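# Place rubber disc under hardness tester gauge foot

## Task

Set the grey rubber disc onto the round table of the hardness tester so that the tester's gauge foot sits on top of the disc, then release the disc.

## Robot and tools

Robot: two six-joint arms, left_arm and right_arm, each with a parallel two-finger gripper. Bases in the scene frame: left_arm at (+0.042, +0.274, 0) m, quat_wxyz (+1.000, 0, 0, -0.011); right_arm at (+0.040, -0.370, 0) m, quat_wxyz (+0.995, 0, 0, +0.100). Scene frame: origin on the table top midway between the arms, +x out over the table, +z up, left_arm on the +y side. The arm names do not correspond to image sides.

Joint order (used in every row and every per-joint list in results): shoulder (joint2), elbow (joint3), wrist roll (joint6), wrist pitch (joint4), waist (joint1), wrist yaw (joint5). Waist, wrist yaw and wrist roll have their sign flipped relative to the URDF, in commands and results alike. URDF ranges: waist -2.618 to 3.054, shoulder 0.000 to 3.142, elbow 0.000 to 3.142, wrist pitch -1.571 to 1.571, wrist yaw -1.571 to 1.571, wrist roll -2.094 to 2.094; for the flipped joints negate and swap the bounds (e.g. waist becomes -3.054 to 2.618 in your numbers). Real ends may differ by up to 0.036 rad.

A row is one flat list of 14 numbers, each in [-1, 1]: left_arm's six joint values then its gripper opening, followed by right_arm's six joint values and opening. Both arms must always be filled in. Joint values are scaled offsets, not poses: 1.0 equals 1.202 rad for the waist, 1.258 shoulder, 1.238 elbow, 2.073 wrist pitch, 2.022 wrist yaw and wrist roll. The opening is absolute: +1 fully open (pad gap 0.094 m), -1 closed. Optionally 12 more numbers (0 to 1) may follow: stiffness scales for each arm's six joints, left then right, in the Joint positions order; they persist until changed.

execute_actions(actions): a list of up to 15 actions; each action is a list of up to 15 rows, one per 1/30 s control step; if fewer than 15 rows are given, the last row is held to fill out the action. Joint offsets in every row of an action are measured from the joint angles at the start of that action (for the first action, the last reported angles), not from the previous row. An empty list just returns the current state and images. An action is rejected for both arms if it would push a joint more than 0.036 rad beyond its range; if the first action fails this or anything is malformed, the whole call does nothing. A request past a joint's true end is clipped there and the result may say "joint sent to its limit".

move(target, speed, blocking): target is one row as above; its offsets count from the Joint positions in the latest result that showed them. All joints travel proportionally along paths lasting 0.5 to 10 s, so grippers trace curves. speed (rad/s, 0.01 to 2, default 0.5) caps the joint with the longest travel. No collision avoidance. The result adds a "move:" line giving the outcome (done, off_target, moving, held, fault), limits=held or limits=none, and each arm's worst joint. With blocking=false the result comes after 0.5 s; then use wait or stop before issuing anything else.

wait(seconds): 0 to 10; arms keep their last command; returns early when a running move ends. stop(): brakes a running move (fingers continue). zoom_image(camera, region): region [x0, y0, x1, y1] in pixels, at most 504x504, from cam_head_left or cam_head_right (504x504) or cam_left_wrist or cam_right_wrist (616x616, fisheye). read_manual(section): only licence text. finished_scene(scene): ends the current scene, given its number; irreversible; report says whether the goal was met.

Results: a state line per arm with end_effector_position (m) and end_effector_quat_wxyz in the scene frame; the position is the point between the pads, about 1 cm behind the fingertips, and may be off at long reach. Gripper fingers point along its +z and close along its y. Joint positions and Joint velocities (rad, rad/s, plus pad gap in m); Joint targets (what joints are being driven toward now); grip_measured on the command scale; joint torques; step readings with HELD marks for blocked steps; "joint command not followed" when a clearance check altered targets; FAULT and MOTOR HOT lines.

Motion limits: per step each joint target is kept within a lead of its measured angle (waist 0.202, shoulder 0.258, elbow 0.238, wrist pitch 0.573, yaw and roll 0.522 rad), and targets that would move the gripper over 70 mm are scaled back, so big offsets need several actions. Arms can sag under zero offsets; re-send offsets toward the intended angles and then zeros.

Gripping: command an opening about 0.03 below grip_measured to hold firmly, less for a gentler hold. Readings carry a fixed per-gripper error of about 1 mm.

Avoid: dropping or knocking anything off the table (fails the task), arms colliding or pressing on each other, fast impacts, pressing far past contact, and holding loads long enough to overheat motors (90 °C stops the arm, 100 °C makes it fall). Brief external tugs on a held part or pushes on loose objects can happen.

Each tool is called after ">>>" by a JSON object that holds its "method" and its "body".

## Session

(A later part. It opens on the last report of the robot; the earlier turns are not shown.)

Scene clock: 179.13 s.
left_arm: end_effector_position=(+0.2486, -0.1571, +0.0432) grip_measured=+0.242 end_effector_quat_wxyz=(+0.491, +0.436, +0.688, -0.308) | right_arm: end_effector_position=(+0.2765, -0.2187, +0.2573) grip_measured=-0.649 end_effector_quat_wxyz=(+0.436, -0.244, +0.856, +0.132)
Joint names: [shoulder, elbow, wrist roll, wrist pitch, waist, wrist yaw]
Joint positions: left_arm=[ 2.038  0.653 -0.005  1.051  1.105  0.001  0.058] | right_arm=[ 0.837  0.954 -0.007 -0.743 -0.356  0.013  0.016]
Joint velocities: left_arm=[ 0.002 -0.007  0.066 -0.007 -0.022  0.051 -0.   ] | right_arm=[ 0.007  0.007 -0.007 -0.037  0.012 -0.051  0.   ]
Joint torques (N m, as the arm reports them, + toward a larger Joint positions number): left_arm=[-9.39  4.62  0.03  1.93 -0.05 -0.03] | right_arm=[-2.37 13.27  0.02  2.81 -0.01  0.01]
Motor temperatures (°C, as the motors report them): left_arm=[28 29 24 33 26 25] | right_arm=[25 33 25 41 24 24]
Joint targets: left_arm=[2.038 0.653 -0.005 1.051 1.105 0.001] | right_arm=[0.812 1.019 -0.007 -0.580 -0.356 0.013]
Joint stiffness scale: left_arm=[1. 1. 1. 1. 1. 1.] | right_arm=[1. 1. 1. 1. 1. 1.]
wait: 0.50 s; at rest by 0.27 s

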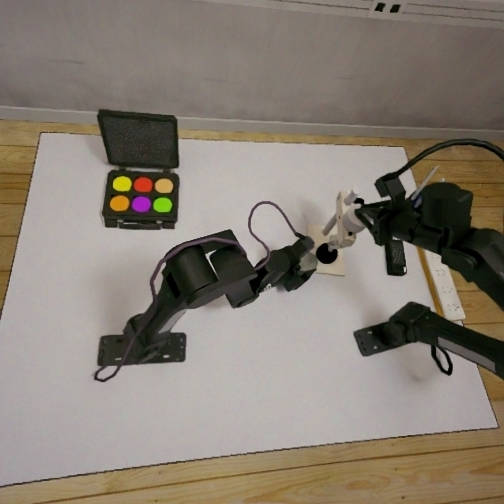

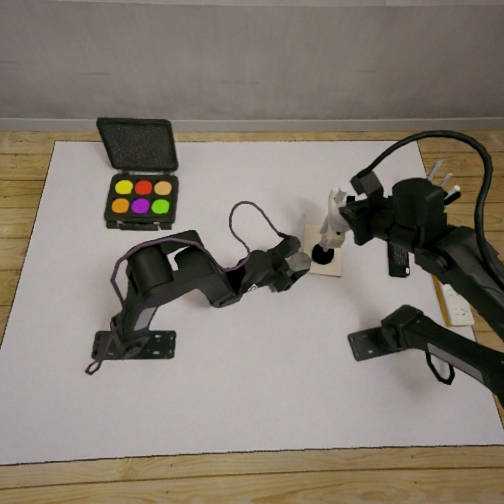

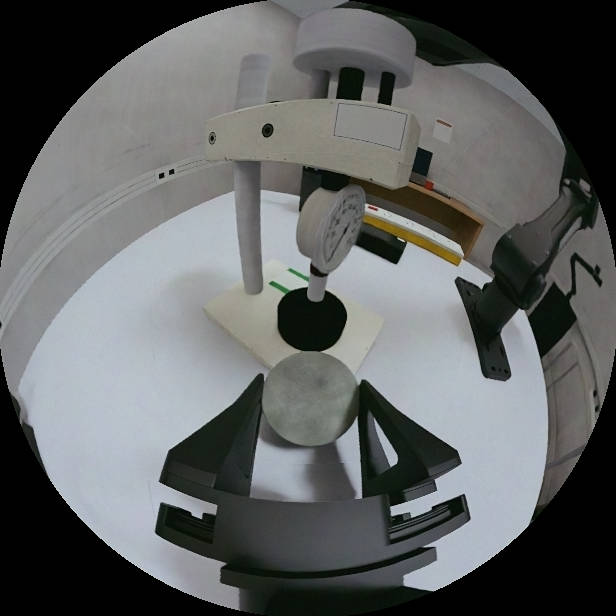

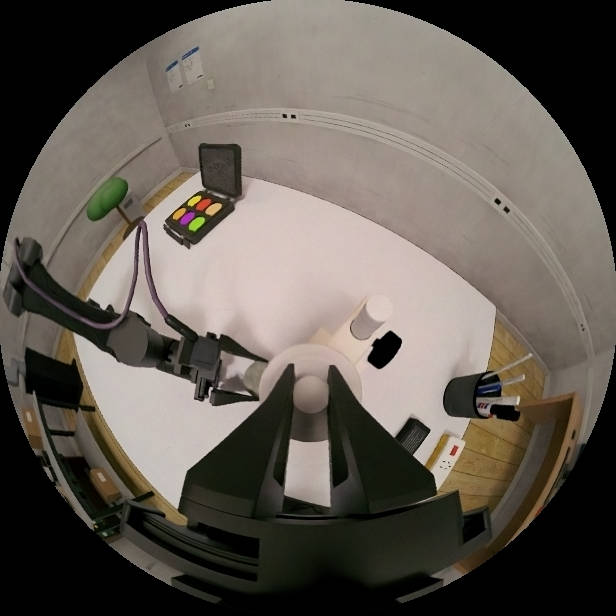

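>>> {"method": "execute_actions", "body": {"actions": [[[0.012,0.025,0,-0.006,0,0,0.2,-0.020,0.054,0,0.079,0,0,-0.7],[0.016,0.032,0,-0.008,0,0,0.2,-0.019,0.056,0,0.079,0,0,-0.7],[0.020,0.040,0,-0.010,0,0,0.2,-0.019,0.058,0,0.079,0,0,-0.7],[0.025,0.047,0,-0.012,0,0,0.2,-0.018,0.060,0,0.079,0,0,-0.7],[0.029,0.054,0,-0.014,0,0,0.2,-0.018,0.062,0,0.079,0,0,-0.7],[0.033,0.061,0,-0.015,0,0,0.2,-0.017,0.064,0,0.079,0,0,-0.7],[0.037,0.068,0,-0.017,0,0,0.2,-0.017,0.066,0,0.079,0,0,-0.7],[0.041,0.076,0,-0.019,0,0,0.2,-0.016,0.068,0,0.079,0,0,-0.7],[0.046,0.083,0,-0.021,0,0,0.2,-0.015,0.070,0,0.079,0,0,-0.7],[0.050,0.090,0,-0.023,0,0,0.2,-0.014,0.072,0,0.079,0,0,-0.7],[0.054,0.097,0,-0.025,0,0,0.2,-0.014,0.073,0,0.079,0,0,-0.7],[0.058,0.104,0,-0.026,0,0,0.2,-0.014,0.073,0,0.079,0,0,-0.7],[0.063,0.112,0,-0.028,0,0,0.2,-0.014,0.073,0,0.079,0,0,-0.7],[0.067,0.119,0,-0.030,0,0,0.2,-0.014,0.073,0,0.079,0,0,-0.7],[0.071,0.126,0,-0.032,0,0,0.2,-0.014,0.073,0,0.079,0,0,-0.7]]]}}

>>> {"method": "wait", "body": {"seconds": 0.5}}

>>> {"method": "zoom_image", "body": {"camera": "cam_head_right", "region": [270, 200, 370, 300]}}

Scene clock: 191.10 s.
left_arm: end_effector_position=(+0.2603, -0.1816, +0.0430) grip_measured=+0.242 end_effector_quat_wxyz=(+0.495, +0.435, +0.685, -0.310) | right_arm: end_effector_position=(+0.2765, -0.2187, +0.2582) grip_measured=-0.649 end_effector_quat_wxyz=(+0.430, -0.245, +0.859, +0.131)
Joint names: [shoulder, elbow, wrist roll, wrist pitch, waist, wrist yaw]
Joint positions: left_arm=[ 2.102  0.768 -0.005  1.01   1.105  0.001  0.058] | right_arm=[ 0.849  0.971 -0.007 -0.761 -0.356  0.013  0.016]
Joint velocities: left_arm=[ 0.154  0.242  0.051 -0.168  0.012 -0.125 -0.   ] | right_arm=[ 0.017  0.007 -0.037 -0.022  0.012 -0.022 -0.   ]
Joint torques (N m, as the arm reports them, + toward a larger Joint positions number): left_arm=[-9.2   7.21  0.02  1.81 -0.04 -0.01] | right_arm=[-2.76 13.82  0.01  2.96 -0.01  0.01]
Motor temperatures (°C, as the motors report them): left_arm=[28 29 24 33 26 25] | right_arm=[25 35 25 47 24 24]
Joint targets: left_arm=[2.127 0.809 -0.005 0.984 1.105 0.001] | right_arm=[0.819 1.044 -0.007 -0.579 -0.356 0.013]
Joint stiffness scale: left_arm=[1. 1. 1. 1. 1. 1.] | right_arm=[1. 1. 1. 1. 1. 1.]
Step readings (joint positions):
0: left_arm=[2.038 0.653 -0.005 1.051 1.105 0.001] | right_arm=[0.837 0.954 -0.007 -0.743 -0.356 0.013]
1: left_arm=[2.038 0.653 -0.005 1.051 1.105 0.001] | right_arm=[0.837 0.954 -0.007 -0.743 -0.356 0.013]
2: left_arm=[2.038 0.655 -0.005 1.049 1.105 0.001] | right_arm=[0.837 0.954 -0.007 -0.743 -0.356 0.013]
4: left_arm=[2.043 0.667 -0.005 1.043 1.105 0.001] | right_arm=[0.837 0.955 -0.007 -0.744 -0.356 0.013]
8: left_arm=[2.064 0.706 -0.005 1.034 1.105 0.001] | right_arm=[0.842 0.964 -0.007 -0.752 -0.356 0.013]
15: Joint positions above

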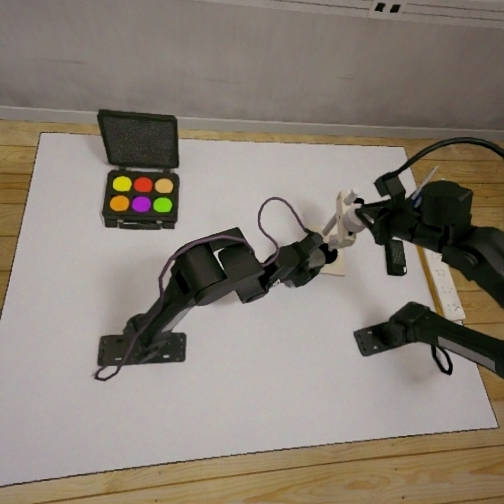

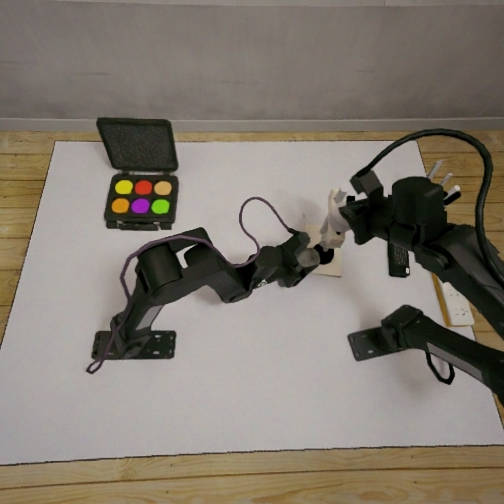

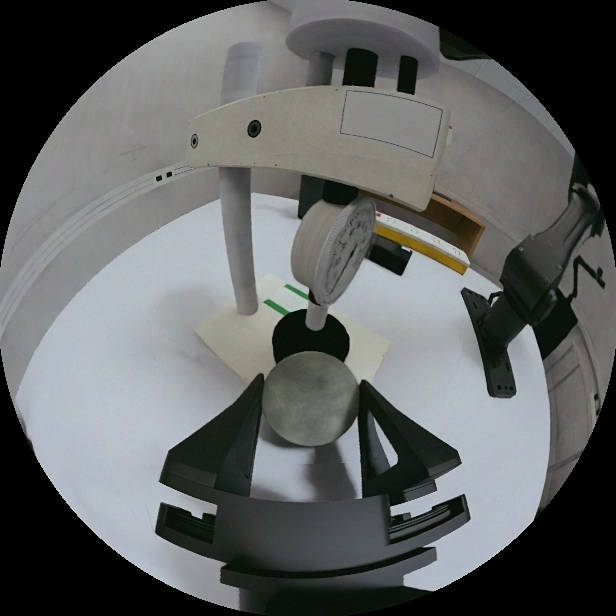

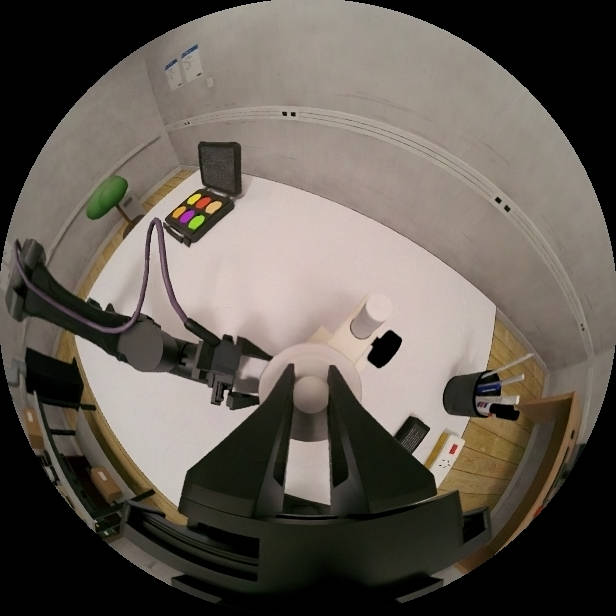

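Scene clock: 191.60 s.
left_arm: end_effector_position=(+0.2614, -0.1839, +0.0399) grip_measured=+0.242 end_effector_quat_wxyz=(+0.491, +0.437, +0.688, -0.308) | right_arm: end_effector_position=(+0.2765, -0.2187, +0.2584) grip_measured=-0.649 end_effector_quat_wxyz=(+0.431, -0.245, +0.859, +0.131)
Joint names: [shoulder, elbow, wrist roll, wrist pitch, waist, wrist yaw]
Joint positions: left_arm=[ 2.112  0.783 -0.005  0.994  1.105  0.001  0.058] | right_arm=[ 0.849  0.972 -0.007 -0.761 -0.356  0.013  0.016]
Joint velocities: left_arm=[-0.017 -0.017 -0.022 -0.022 -0.002  0.022 -0.001] | right_arm=[-0.022  0.012  0.007 -0.007  0.007  0.022 -0.   ]
Joint torques (N m, as the arm reports them, + toward a larger Joint positions number): left_arm=[-9.12  7.08  0.03  1.9  -0.05 -0.04] | right_arm=[-2.78 13.87  0.03  2.94  0.03  0.01]
Motor temperatures (°C, as the motors report them): left_arm=[28 29 24 33 26 25] | right_arm=[25 35 25 48 24 24]
Joint targets: left_arm=[2.128 0.809 -0.005 0.985 1.105 0.001] | right_arm=[0.819 1.044 -0.007 -0.579 -0.356 0.013]
Joint stiffness scale: left_arm=[1. 1. 1. 1. 1. 1.] | right_arm=[1. 1. 1. 1. 1. 1.]
wait: 0.50 s; at rest by 0.47 s

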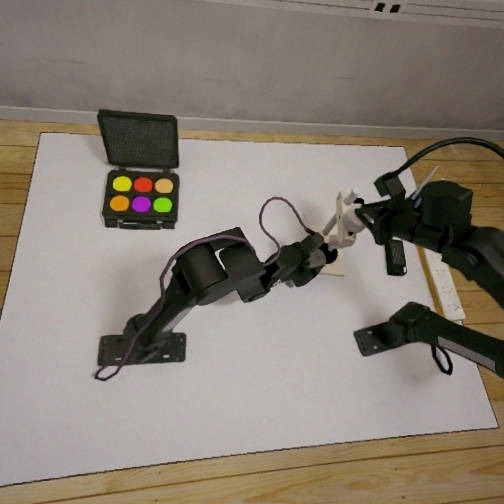

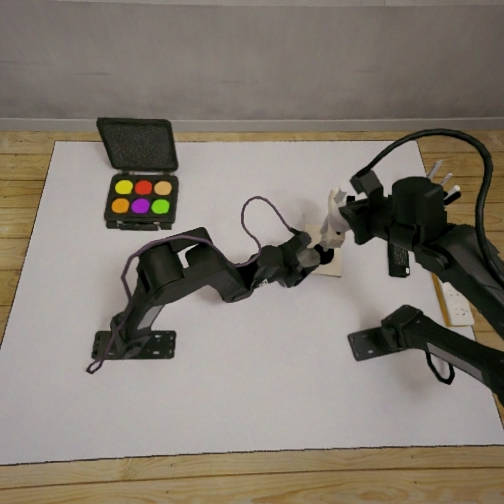

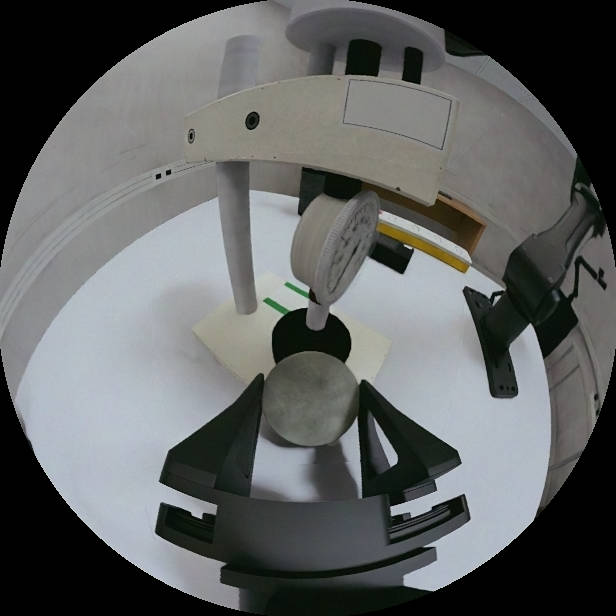

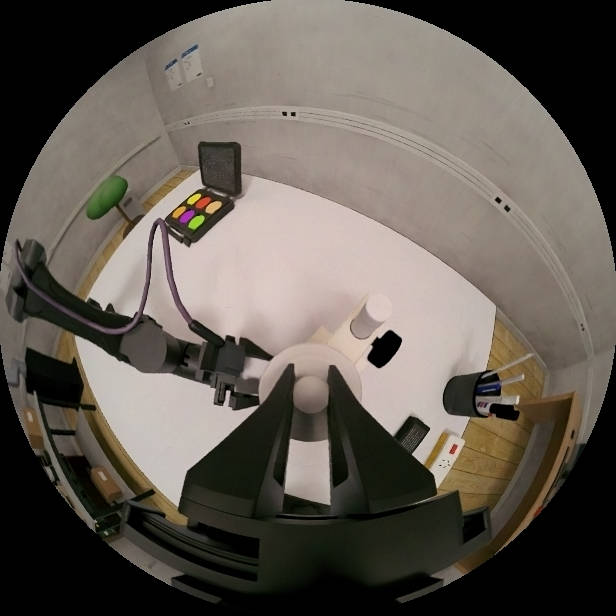

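Region (270, 200, 370, 300) of cam_head_right's 504x504 image, scaled by 5.040, with more detail than that image has.

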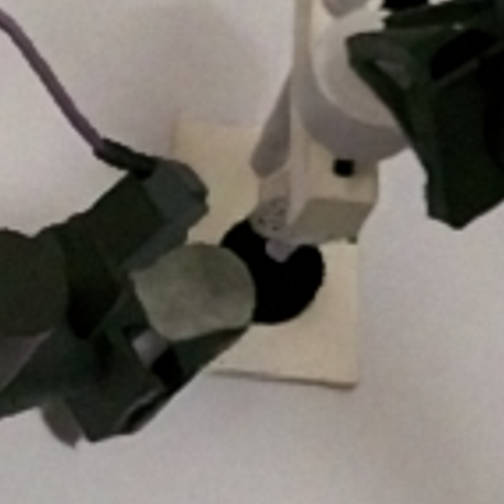

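>>> {"method": "execute_actions", "body": {"actions": [[[0.018,0.024,0,0,0,0,0.2,-0.022,0.05,0,0.085,0,0,-0.7],[0.023,0.028,0,0,0,0,0.2,-0.022,0.05,0,0.085,0,0,-0.7],[0.028,0.032,0,0,0,0,0.2,-0.022,0.05,0,0.085,0,0,-0.7],[0.032,0.037,0,-0.002,0,0,0.2,-0.022,0.05,0,0.085,0,0,-0.7],[0.035,0.042,0,-0.004,0,0,0.2,-0.022,0.05,0,0.085,0,0,-0.7],[0.037,0.047,0,-0.006,0,0,0.2,-0.022,0.05,0,0.085,0,0,-0.7],[0.040,0.052,0,-0.008,0,0,0.2,-0.022,0.05,0,0.085,0,0,-0.7],[0.042,0.057,0,-0.010,0,0,0.2,-0.022,0.05,0,0.085,0,0,-0.7],[0.045,0.062,0,-0.012,0,0,0.2,-0.022,0.05,0,0.085,0,0,-0.7],[0.047,0.068,0,-0.014,0,0,0.2,-0.022,0.05,0,0.085,0,0,-0.7],[0.050,0.073,0,-0.016,0,0,0.2,-0.022,0.05,0,0.085,0,0,-0.7],[0.052,0.078,0,-0.017,0,0,0.2,-0.022,0.05,0,0.085,0,0,-0.7],[0.055,0.084,0,-0.018,0,0,0.2,-0.022,0.05,0,0.085,0,0,-0.7],[0.057,0.089,0,-0.019,0,0,0.2,-0.022,0.05,0,0.085,0,0,-0.7],[0.060,0.094,0,-0.019,0,0,0.2,-0.022,0.05,0,0.085,0,0,-0.7]]]}}

>>> {"method": "wait", "body": {"seconds": 0.4}}

>>> {"method": "zoom_image", "body": {"camera": "cam_head_right", "region": [270, 200, 370, 300]}}

Scene clock: 206.73 s.
left_arm: end_effector_position=(+0.2697, -0.2013, +0.0413) grip_measured=+0.242 end_effector_quat_wxyz=(+0.498, +0.433, +0.683, -0.312) | right_arm: end_effector_position=(+0.2765, -0.2187, +0.2583) grip_measured=-0.649 end_effector_quat_wxyz=(+0.430, -0.245, +0.859, +0.131)
Joint names: [shoulder, elbow, wrist roll, wrist pitch, waist, wrist yaw]
Joint positions: left_arm=[ 2.161  0.863 -0.005  0.984  1.105  0.001  0.058] | right_arm=[ 0.849  0.972 -0.007 -0.761 -0.356  0.013  0.016]
Joint velocities: left_arm=[ 0.1    0.188  0.066 -0.037 -0.002 -0.037  0.   ] | right_arm=[-0.017 -0.012 -0.037 -0.051  0.002 -0.022  0.001]
Joint torques (N m, as the arm reports them, + toward a larger Joint positions number): left_arm=[-9.44  6.98  0.02  1.76 -0.04 -0.04] | right_arm=[-2.65 12.94  0.04  2.89  0.02 -0.01]
Motor temperatures (°C, as the motors report them): left_arm=[29 30 24 33 26 25] | right_arm=[25 37 25 54 24 24]
Joint targets: left_arm=[2.187 0.900 -0.005 0.955 1.105 0.001] | right_arm=[0.821 1.034 -0.007 -0.585 -0.356 0.013]
Joint stiffness scale: left_arm=[1. 1. 1. 1. 1. 1.] | right_arm=[1. 1. 1. 1. 1. 1.]
Step readings (joint positions):
0: left_arm=[2.112 0.783 -0.005 0.994 1.105 0.001] | right_arm=[0.849 0.972 -0.007 -0.761 -0.356 0.013]
1: left_arm=[2.112 0.783 -0.005 0.994 1.105 0.001] | right_arm=[0.849 0.972 -0.007 -0.761 -0.356 0.013]
2: left_arm=[2.113 0.783 -0.005 0.994 1.105 0.001] | right_arm=[0.849 0.972 -0.007 -0.761 -0.356 0.013]
4: left_arm=[2.122 0.791 -0.005 0.994 1.105 0.001] | right_arm=[0.849 0.972 -0.007 -0.761 -0.356 0.013]
8: left_arm=[2.139 0.816 -0.005 0.995 1.105 0.001] | right_arm=[0.849 0.972 -0.007 -0.761 -0.356 0.013]
15: Joint positions above

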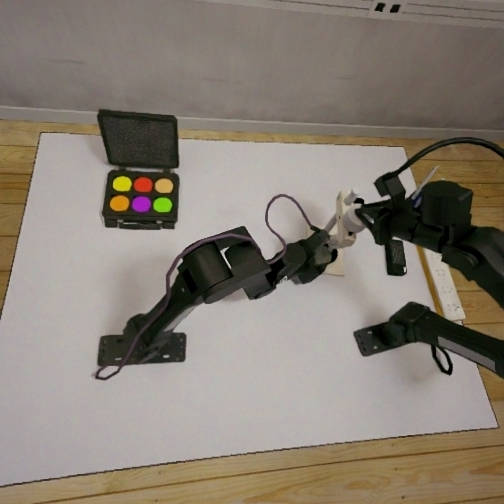

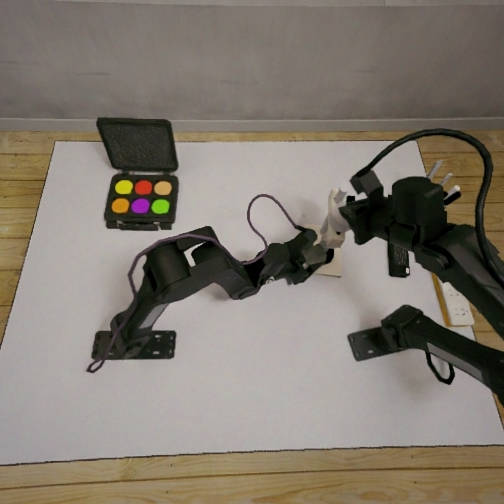

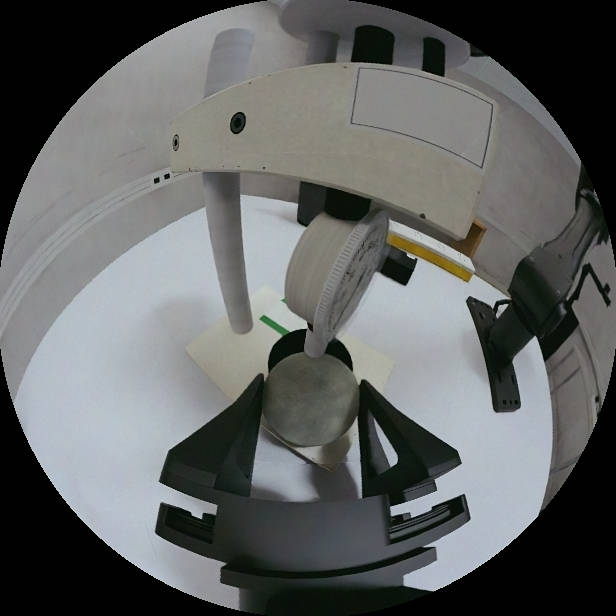

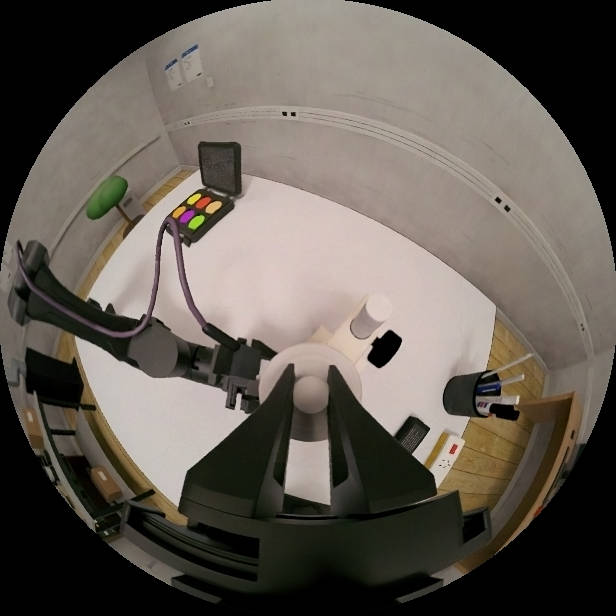

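Scene clock: 207.13 s.
left_arm: end_effector_position=(+0.2700, -0.2020, +0.0414) grip_measured=+0.242 end_effector_quat_wxyz=(+0.498, +0.433, +0.683, -0.312) | right_arm: end_effector_position=(+0.2765, -0.2186, +0.2583) grip_measured=-0.649 end_effector_quat_wxyz=(+0.430, -0.245, +0.859, +0.131)
Joint names: [shoulder, elbow, wrist roll, wrist pitch, waist, wrist yaw]
Joint positions: left_arm=[ 2.162  0.866 -0.005  0.982  1.105  0.001  0.058] | right_arm=[ 0.849  0.972 -0.007 -0.761 -0.356  0.013  0.016]
Joint velocities: left_arm=[-0.012 -0.007 -0.037 -0.022  0.012  0.022 -0.001] | right_arm=[ 0.002  0.002 -0.007  0.051  0.022 -0.007  0.001]
Joint torques (N m, as the arm reports them, + toward a larger Joint positions number): left_arm=[-9.05  7.84  0.02  1.68 -0.07 -0.04] | right_arm=[-2.61 12.9   0.02  2.9  -0.01  0.  ]
Motor temperatures (°C, as the motors report them): left_arm=[29 30 24 33 26 25] | right_arm=[25 37 25 54 24 24]
Joint targets: left_arm=[2.187 0.900 -0.005 0.955 1.105 0.001] | right_arm=[0.821 1.034 -0.007 -0.585 -0.356 0.013]
Joint stiffness scale: left_arm=[1. 1. 1. 1. 1. 1.] | right_arm=[1. 1. 1. 1. 1. 1.]
wait: 0.40 s; at rest by 0.20 s

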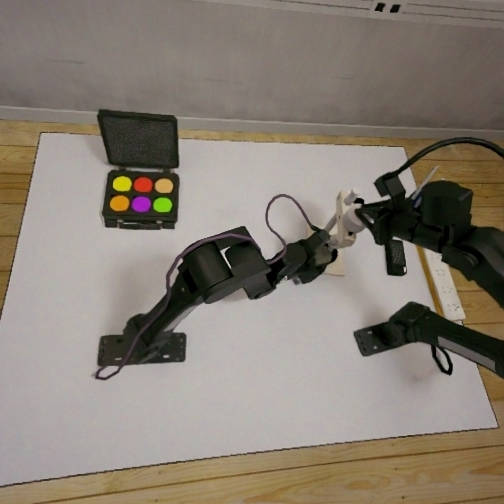

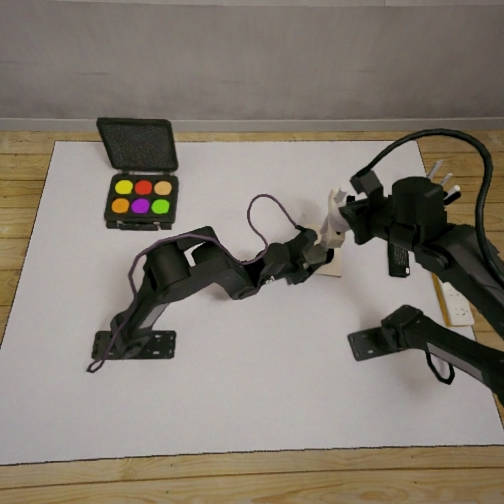

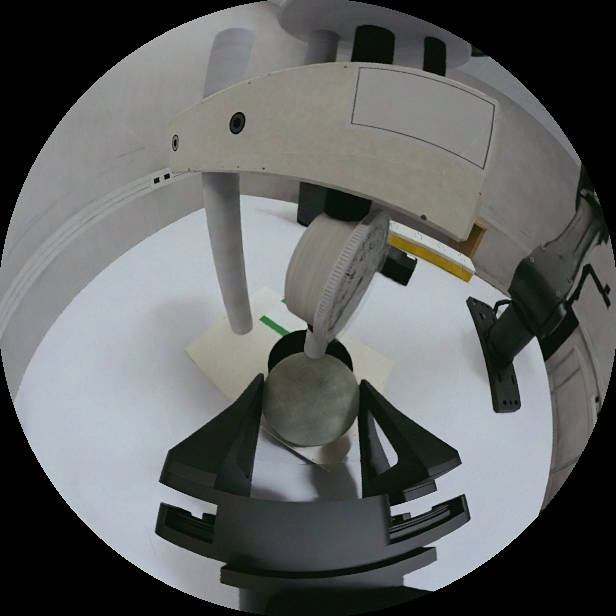

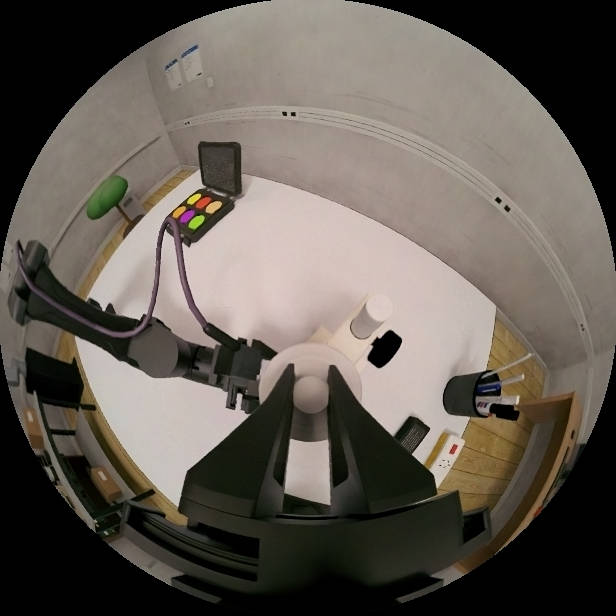

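Region (270, 200, 370, 300) of cam_head_right's 504x504 image, scaled by 5.040, with more detail than that image has.

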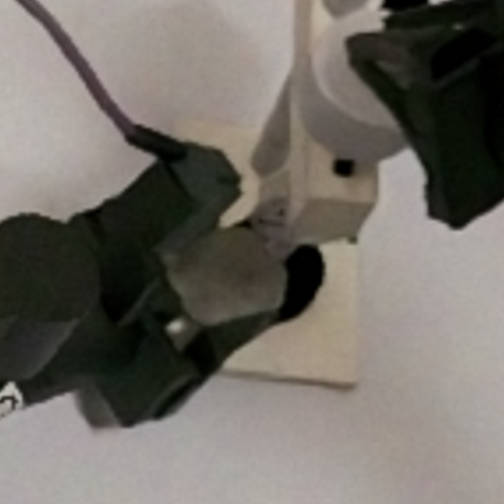

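>>> {"method": "execute_actions", "body": {"actions": [[[-0.015,0.015,0,-0.012,0,0,0.2,-0.022,0.05,0,0.085,0,0,-0.7],[-0.022,0.017,0,-0.016,0,0,0.2,-0.022,0.05,0,0.085,0,0,-0.7],[-0.026,0.019,0,-0.022,0,0,0.2,-0.022,0.05,0,0.085,0,0,-0.7],[-0.030,0.021,0,-0.028,0,0,0.2,-0.022,0.05,0,0.085,0,0,-0.7],[-0.034,0.024,0,-0.035,0,0,0.2,-0.022,0.05,0,0.085,0,0,-0.7],[-0.038,0.027,0,-0.042,0,0,0.2,-0.022,0.05,0,0.085,0,0,-0.7],[-0.042,0.030,0,-0.049,0,0,0.2,-0.022,0.05,0,0.085,0,0,-0.7],[-0.046,0.033,0,-0.056,0,0,0.2,-0.022,0.05,0,0.085,0,0,-0.7],[-0.050,0.036,0,-0.063,0,0,0.2,-0.022,0.05,0,0.085,0,0,-0.7],[-0.054,0.039,0,-0.070,0,0,0.2,-0.022,0.05,0,0.085,0,0,-0.7],[-0.057,0.041,0,-0.075,0,0,0.2,-0.022,0.05,0,0.085,0,0,-0.7],[-0.060,0.043,0,-0.080,0,0,0.2,-0.022,0.05,0,0.085,0,0,-0.7]],[[0,0.026,0,-0.012,0,0,0.2,-0.022,0.05,0,0.085,0,0,-0.7],[0.008,0.030,0,-0.013,0,0,0.2,-0.022,0.05,0,0.085,0,0,-0.7],[0.014,0.034,0,-0.015,0,0,0.2,-0.022,0.05,0,0.085,0,0,-0.7],[0.015,0.038,0,-0.016,0,0,0.2,-0.022,0.05,0,0.085,0,0,-0.7],[0.017,0.042,0,-0.018,0,0,0.2,-0.022,0.05,0,0.085,0,0,-0.7],[0.018,0.046,0,-0.020,0,0,0.2,-0.022,0.05,0,0.085,0,0,-0.7],[0.020,0.050,0,-0.021,0,0,0.2,-0.022,0.05,0,0.085,0,0,-0.7],[0.021,0.054,0,-0.023,0,0,0.2,-0.022,0.05,0,0.085,0,0,-0.7],[0.023,0.058,0,-0.025,0,0,0.2,-0.022,0.05,0,0.085,0,0,-0.7],[0.024,0.062,0,-0.026,0,0,0.2,-0.022,0.05,0,0.085,0,0,-0.7],[0.026,0.066,0,-0.028,0,0,0.2,-0.022,0.05,0,0.085,0,0,-0.7]]]}}

>>> {"method": "zoom_image", "body": {"camera": "cam_head_right", "region": [270, 200, 370, 300]}}

Scene clock: 222.97 s.
left_arm: end_effector_position=(+0.2747, -0.2119, +0.0442) grip_measured=+0.242 end_effector_quat_wxyz=(+0.475, +0.444, +0.699, -0.298) | right_arm: end_effector_position=(+0.2765, -0.2186, +0.2583) grip_measured=-0.649 end_effector_quat_wxyz=(+0.430, -0.245, +0.859, +0.131)
Joint names: [shoulder, elbow, wrist roll, wrist pitch, waist, wrist yaw]
Joint positions: left_arm=[ 2.135  0.946 -0.005  0.808  1.105  0.001  0.058] | right_arm=[ 0.849  0.972 -0.007 -0.761 -0.356  0.013  0.016]
Joint velocities: left_arm=[-0.012 -0.017  0.007 -0.051  0.037  0.007 -0.001] | right_arm=[-0.002 -0.007  0.007 -0.022  0.002  0.007  0.001]
Joint torques (N m, as the arm reports them, + toward a larger Joint positions number): left_arm=[-10.05   7.88   0.02   1.76  -0.06  -0.04] | right_arm=[-2.67 12.94  0.03  2.91  0.03  0.01]
Motor temperatures (°C, as the motors report them): left_arm=[29 30 24 33 26 25] | right_arm=[25 37 25 58 24 24]
Joint targets: left_arm=[2.151 0.973 -0.005 0.791 1.105 0.001] | right_arm=[0.821 1.034 -0.007 -0.585 -0.356 0.013]
Joint stiffness scale: left_arm=[1. 1. 1. 1. 1. 1.] | right_arm=[1. 1. 1. 1. 1. 1.]
Step readings (joint positions; steps 1 to 15: 1st action; 16 to 30: 2nd action):
0: left_arm=[2.162 0.866 -0.005 0.982 1.105 0.001] | right_arm=[0.849 0.972 -0.007 -0.761 -0.356 0.013]
1: left_arm=[2.162 0.866 -0.005 0.982 1.105 0.001] | right_arm=[0.849 0.972 -0.007 -0.761 -0.356 0.013]
2: left_arm=[2.162 0.866 -0.005 0.982 1.105 0.001] | right_arm=[0.849 0.972 -0.007 -0.761 -0.356 0.013]
4: left_arm=[2.157 0.866 -0.005 0.973 1.105 0.001] | right_arm=[0.849 0.972 -0.007 -0.761 -0.356 0.013]
8: left_arm=[2.142 0.871 -0.005 0.932 1.105 0.001] | right_arm=[0.849 0.972 -0.007 -0.761 -0.356 0.013]
15: left_arm=[2.119 0.891 -0.005 0.850 1.105 0.001] | right_arm=[0.849 0.972 -0.007 -0.761 -0.356 0.013]
16: left_arm=[2.118 0.893 -0.005 0.847 1.105 0.001] | right_arm=[0.849 0.972 -0.007 -0.761 -0.356 0.013]
17: left_arm=[2.118 0.894 -0.005 0.844 1.105 0.001] | right_arm=[0.849 0.972 -0.007 -0.761 -0.356 0.013]
19: left_arm=[2.118 0.901 -0.005 0.837 1.105 0.001] | right_arm=[0.849 0.972 -0.007 -0.761 -0.356 0.013]
23: left_arm=[2.124 0.920 -0.005 0.820 1.105 0.001] | right_arm=[0.849 0.972 -0.007 -0.761 -0.356 0.013]
30: Joint positions above

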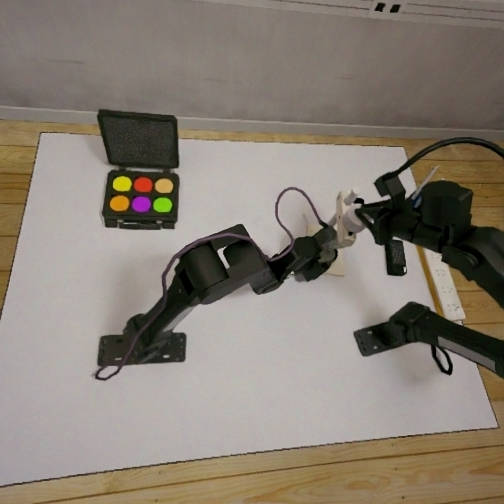

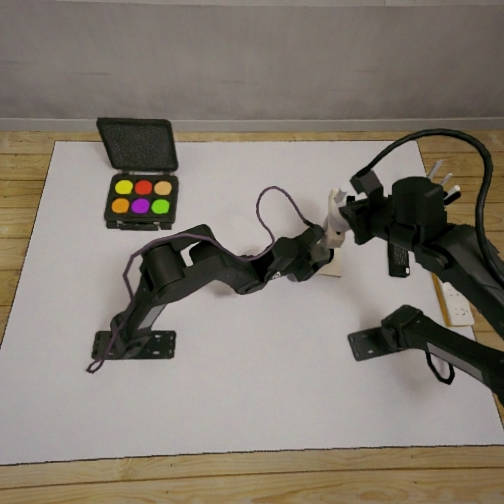

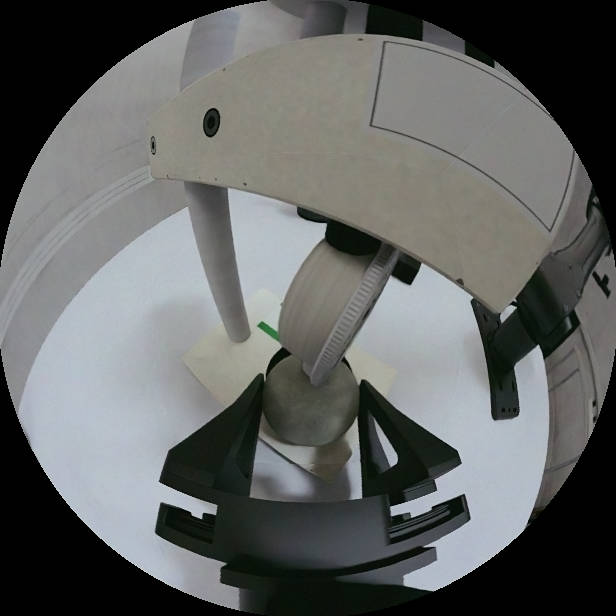

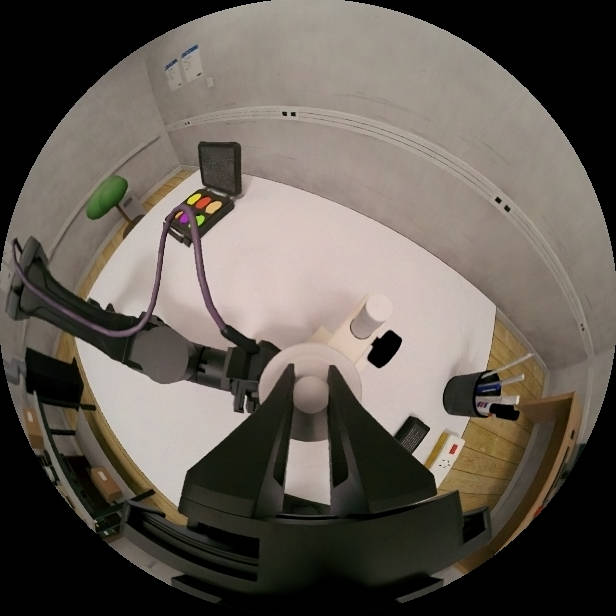

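Region (270, 200, 370, 300) of cam_head_right's 504x504 image, scaled by 5.040, with more detail than that image has.

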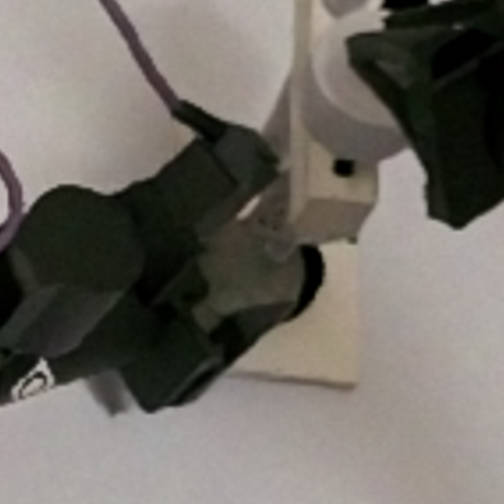

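>>> {"method": "execute_actions", "body": {"actions": [[[0,0,0,0,0,0,0.235,-0.022,0.05,0,0.085,0,0,-0.7],[0,0,0,0,0,0,0.24,-0.022,0.05,0,0.085,0,0,-0.7],[0,0,0,0,0,0,0.245,-0.022,0.05,0,0.085,0,0,-0.7],[0,0,0,0,0,0,0.25,-0.022,0.05,0,0.085,0,0,-0.7],[0,0,0,0,0,0,0.26,-0.022,0.05,0,0.085,0,0,-0.7],[0,0,0,0,0,0,0.27,-0.022,0.05,0,0.085,0,0,-0.7],[0,0,0,0,0,0,0.28,-0.022,0.05,0,0.085,0,0,-0.7],[0,0,0,0,0,0,0.3,-0.022,0.05,0,0.085,0,0,-0.7],[0,0,0,0,0,0,0.35,-0.022,0.05,0,0.085,0,0,-0.7],[0,0,0,0,0,0,0.45,-0.022,0.05,0,0.085,0,0,-0.7]],[[-0.026,-0.020,0,0.009,0,0,0.45,-0.022,0.05,0,0.085,0,0,-0.7],[-0.031,-0.032,0,0.013,0,0,0.45,-0.022,0.05,0,0.085,0,0,-0.7],[-0.036,-0.044,0,0.017,0,0,0.45,-0.022,0.05,0,0.085,0,0,-0.7],[-0.042,-0.057,0,0.021,0,0,0.45,-0.022,0.05,0,0.085,0,0,-0.7],[-0.047,-0.069,0,0.025,0,0,0.45,-0.022,0.05,0,0.085,0,0,-0.7],[-0.053,-0.082,0,0.029,0,0,0.45,-0.022,0.05,0,0.085,0,0,-0.7],[-0.058,-0.095,0,0.033,0,0,0.45,-0.022,0.05,0,0.085,0,0,-0.7],[-0.064,-0.107,0,0.037,0,0,0.45,-0.022,0.05,0,0.085,0,0,-0.7],[-0.069,-0.120,0,0.041,0,0,0.45,-0.022,0.05,0,0.085,0,0,-0.7],[-0.075,-0.133,0,0.046,0,0,0.45,-0.022,0.05,0,0.085,0,0,-0.7],[-0.080,-0.145,0,0.050,0,0,0.45,-0.022,0.05,0,0.085,0,0,-0.7],[-0.086,-0.158,0,0.054,0,0,0.45,-0.022,0.05,0,0.085,0,0,-0.7]]]}}

>>> {"method": "wait", "body": {"seconds": 0.3}}

>>> {"method": "zoom_image", "body": {"camera": "cam_left_wrist", "region": [220, 260, 400, 440]}}

Scene clock: 236.50 s.
left_arm: end_effector_position=(+0.2568, -0.1743, +0.0356) grip_measured=+0.448 end_effector_quat_wxyz=(+0.467, +0.447, +0.704, -0.293) | right_arm: end_effector_position=(+0.2765, -0.2186, +0.2583) grip_measured=-0.649 end_effector_quat_wxyz=(+0.430, -0.245, +0.859, +0.131)
Joint names: [shoulder, elbow, wrist roll, wrist pitch, waist, wrist yaw]
Joint positions: left_arm=[ 2.057  0.765 -0.005  0.889  1.105  0.001  0.068] | right_arm=[ 0.849  0.972 -0.007 -0.761 -0.356  0.013  0.016]
Joint velocities: left_arm=[-0.017 -0.095 -0.007  0.168  0.022  0.007 -0.001] | right_arm=[-0.027 -0.012 -0.007  0.051  0.002  0.051  0.   ]
Joint torques (N m, as the arm reports them, + toward a larger Joint positions number): left_arm=[-12.1    4.65   0.02   2.09  -0.05  -0.03] | right_arm=[-2.63 12.95  0.03  2.9  -0.01  0.  ]
Motor temperatures (°C, as the motors report them): left_arm=[30 30 24 33 26 25] | right_arm=[25 37 25 61 24 24]
Joint targets: left_arm=[2.026 0.750 -0.005 0.919 1.105 0.001] | right_arm=[0.821 1.034 -0.007 -0.585 -0.356 0.013]
Joint stiffness scale: left_arm=[1. 1. 1. 1. 1. 1.] | right_arm=[1. 1. 1. 1. 1. 1.]
Step readings (joint positions; steps 1 to 15: 1st action; 16 to 30: 2nd action):
0: left_arm=[2.135 0.946 -0.005 0.807 1.105 0.001] | right_arm=[0.849 0.972 -0.007 -0.761 -0.356 0.013]
1: left_arm=[2.135 0.946 -0.005 0.807 1.105 0.001] | right_arm=[0.849 0.972 -0.007 -0.761 -0.356 0.013]
2: left_arm=[2.135 0.946 -0.005 0.807 1.105 0.001] | right_arm=[0.849 0.972 -0.007 -0.761 -0.356 0.013]
4: left_arm=[2.135 0.946 -0.005 0.807 1.105 0.001] | right_arm=[0.849 0.972 -0.007 -0.761 -0.356 0.013]
8: left_arm=[2.135 0.946 -0.005 0.807 1.105 0.001] | right_arm=[0.849 0.972 -0.007 -0.761 -0.356 0.013]
15: left_arm=[2.135 0.946 -0.005 0.807 1.105 0.001] | right_arm=[0.849 0.972 -0.007 -0.761 -0.356 0.013]
16: left_arm=[2.135 0.946 -0.005 0.807 1.105 0.001] | right_arm=[0.849 0.972 -0.007 -0.761 -0.356 0.013]
17: left_arm=[2.134 0.943 -0.005 0.812 1.105 0.001] | right_arm=[0.849 0.972 -0.007 -0.761 -0.356 0.013]
19: left_arm=[2.124 0.920 -0.005 0.823 1.105 0.001] | right_arm=[0.849 0.972 -0.007 -0.761 -0.356 0.013]
23: left_arm=[2.094 0.856 -0.005 0.848 1.105 0.001] | right_arm=[0.849 0.972 -0.007 -0.761 -0.356 0.013]
30: Joint positions above

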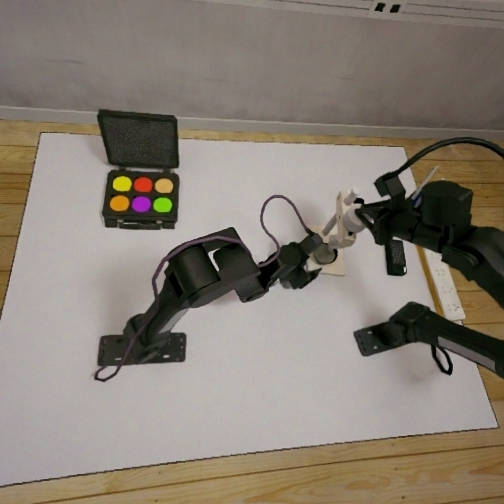

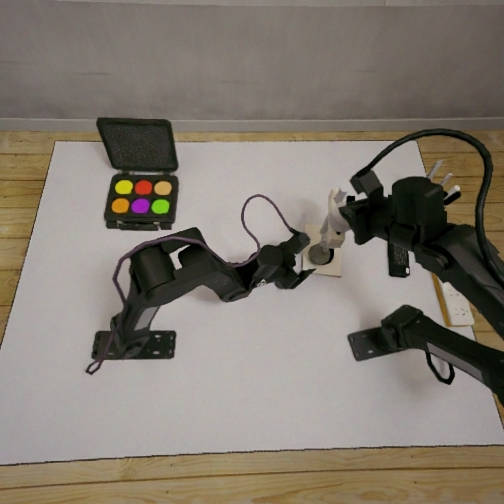

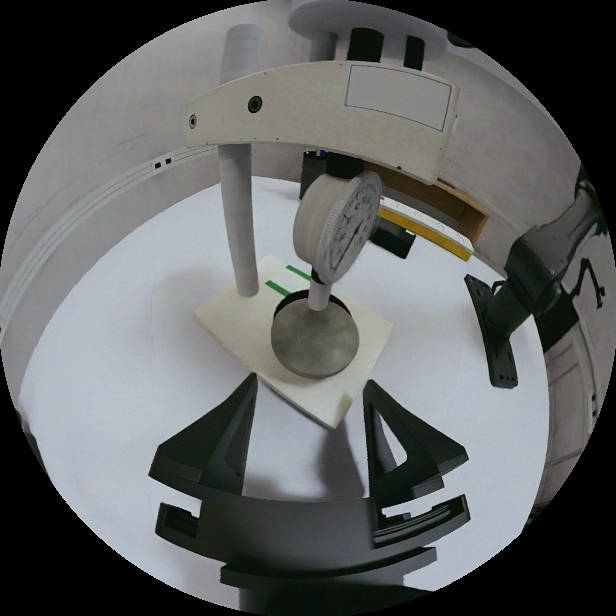

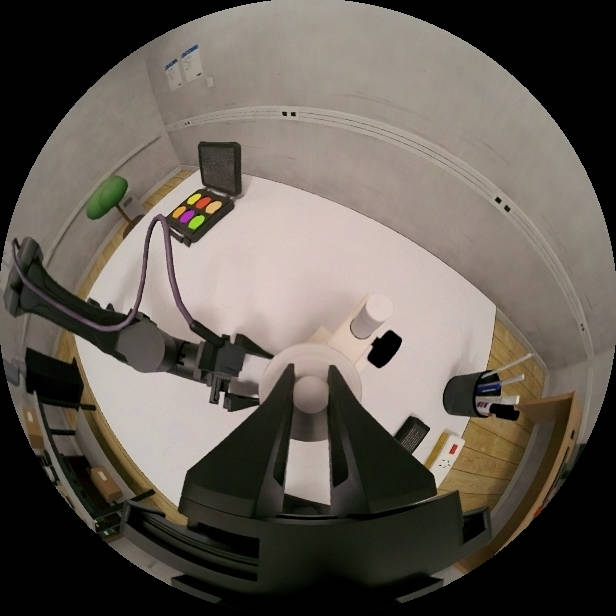

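Scene clock: 236.80 s.
left_arm: end_effector_position=(+0.2574, -0.1755, +0.0393) grip_measured=+0.448 end_effector_quat_wxyz=(+0.473, +0.444, +0.700, -0.297) | right_arm: end_effector_position=(+0.2765, -0.2186, +0.2583) grip_measured=-0.649 end_effector_quat_wxyz=(+0.430, -0.245, +0.859, +0.131)
Joint names: [shoulder, elbow, wrist roll, wrist pitch, waist, wrist yaw]
Joint positions: left_arm=[ 2.057  0.764 -0.005  0.907  1.105  0.001  0.068] | right_arm=[ 0.849  0.972 -0.007 -0.761 -0.356  0.013  0.016]
Joint velocities: left_arm=[-0.007 -0.007 -0.051  0.037  0.017  0.051 -0.   ] | right_arm=[ 0.007 -0.007  0.037 -0.007  0.017  0.066  0.   ]
Joint torques (N m, as the arm reports them, + toward a larger Joint positions number): left_arm=[-12.37   3.98   0.02   1.93  -0.04  -0.03] | right_arm=[-2.63 12.95  0.02  2.9  -0.03  0.01]
Motor temperatures (°C, as the motors report them): left_arm=[30 30 24 33 26 25] | right_arm=[25 37 25 61 24 24]
Joint targets: left_arm=[2.027 0.750 -0.005 0.919 1.105 0.001] | right_arm=[0.821 1.034 -0.007 -0.585 -0.356 0.013]
Joint stiffness scale: left_arm=[1. 1. 1. 1. 1. 1.] | right_arm=[1. 1. 1. 1. 1. 1.]
wait: 0.30 s; no rest

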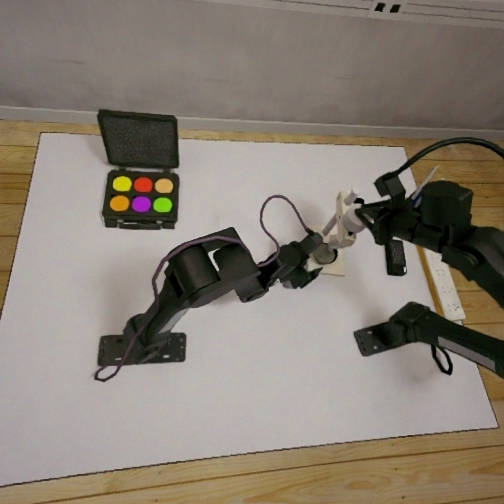

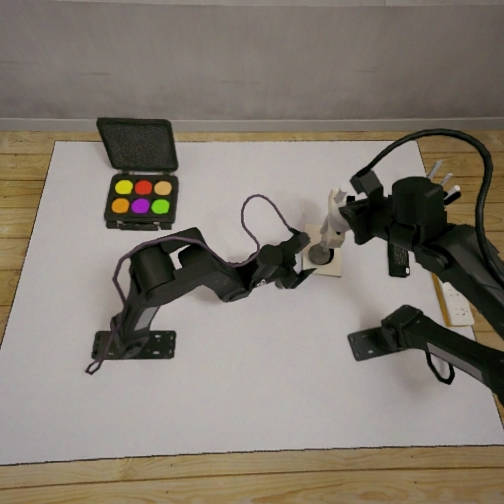

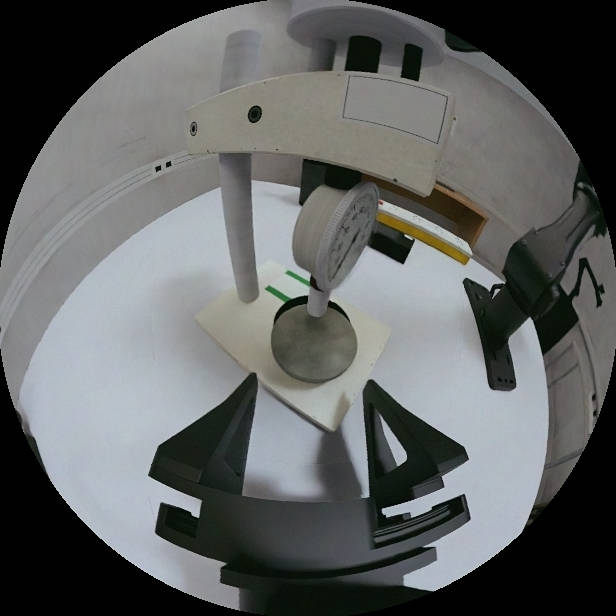

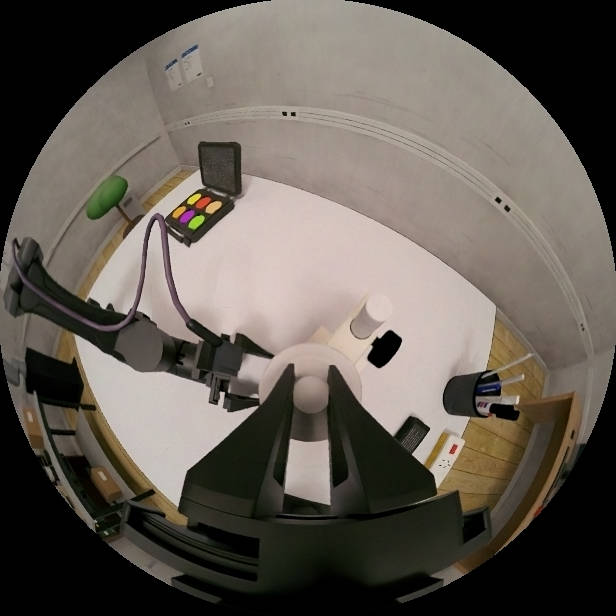

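Region (220, 260, 400, 440) of cam_left_wrist's 616x616 image, scaled by 2.800, with more detail than that image has.

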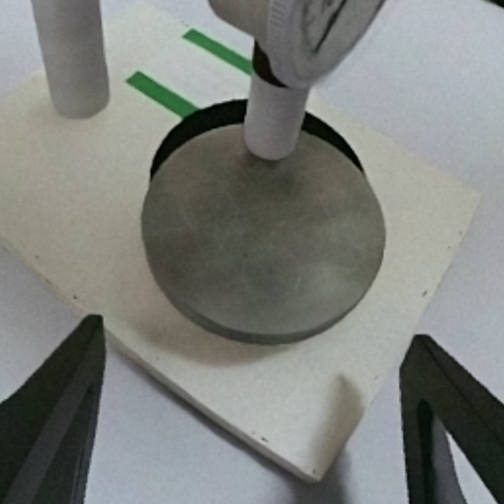

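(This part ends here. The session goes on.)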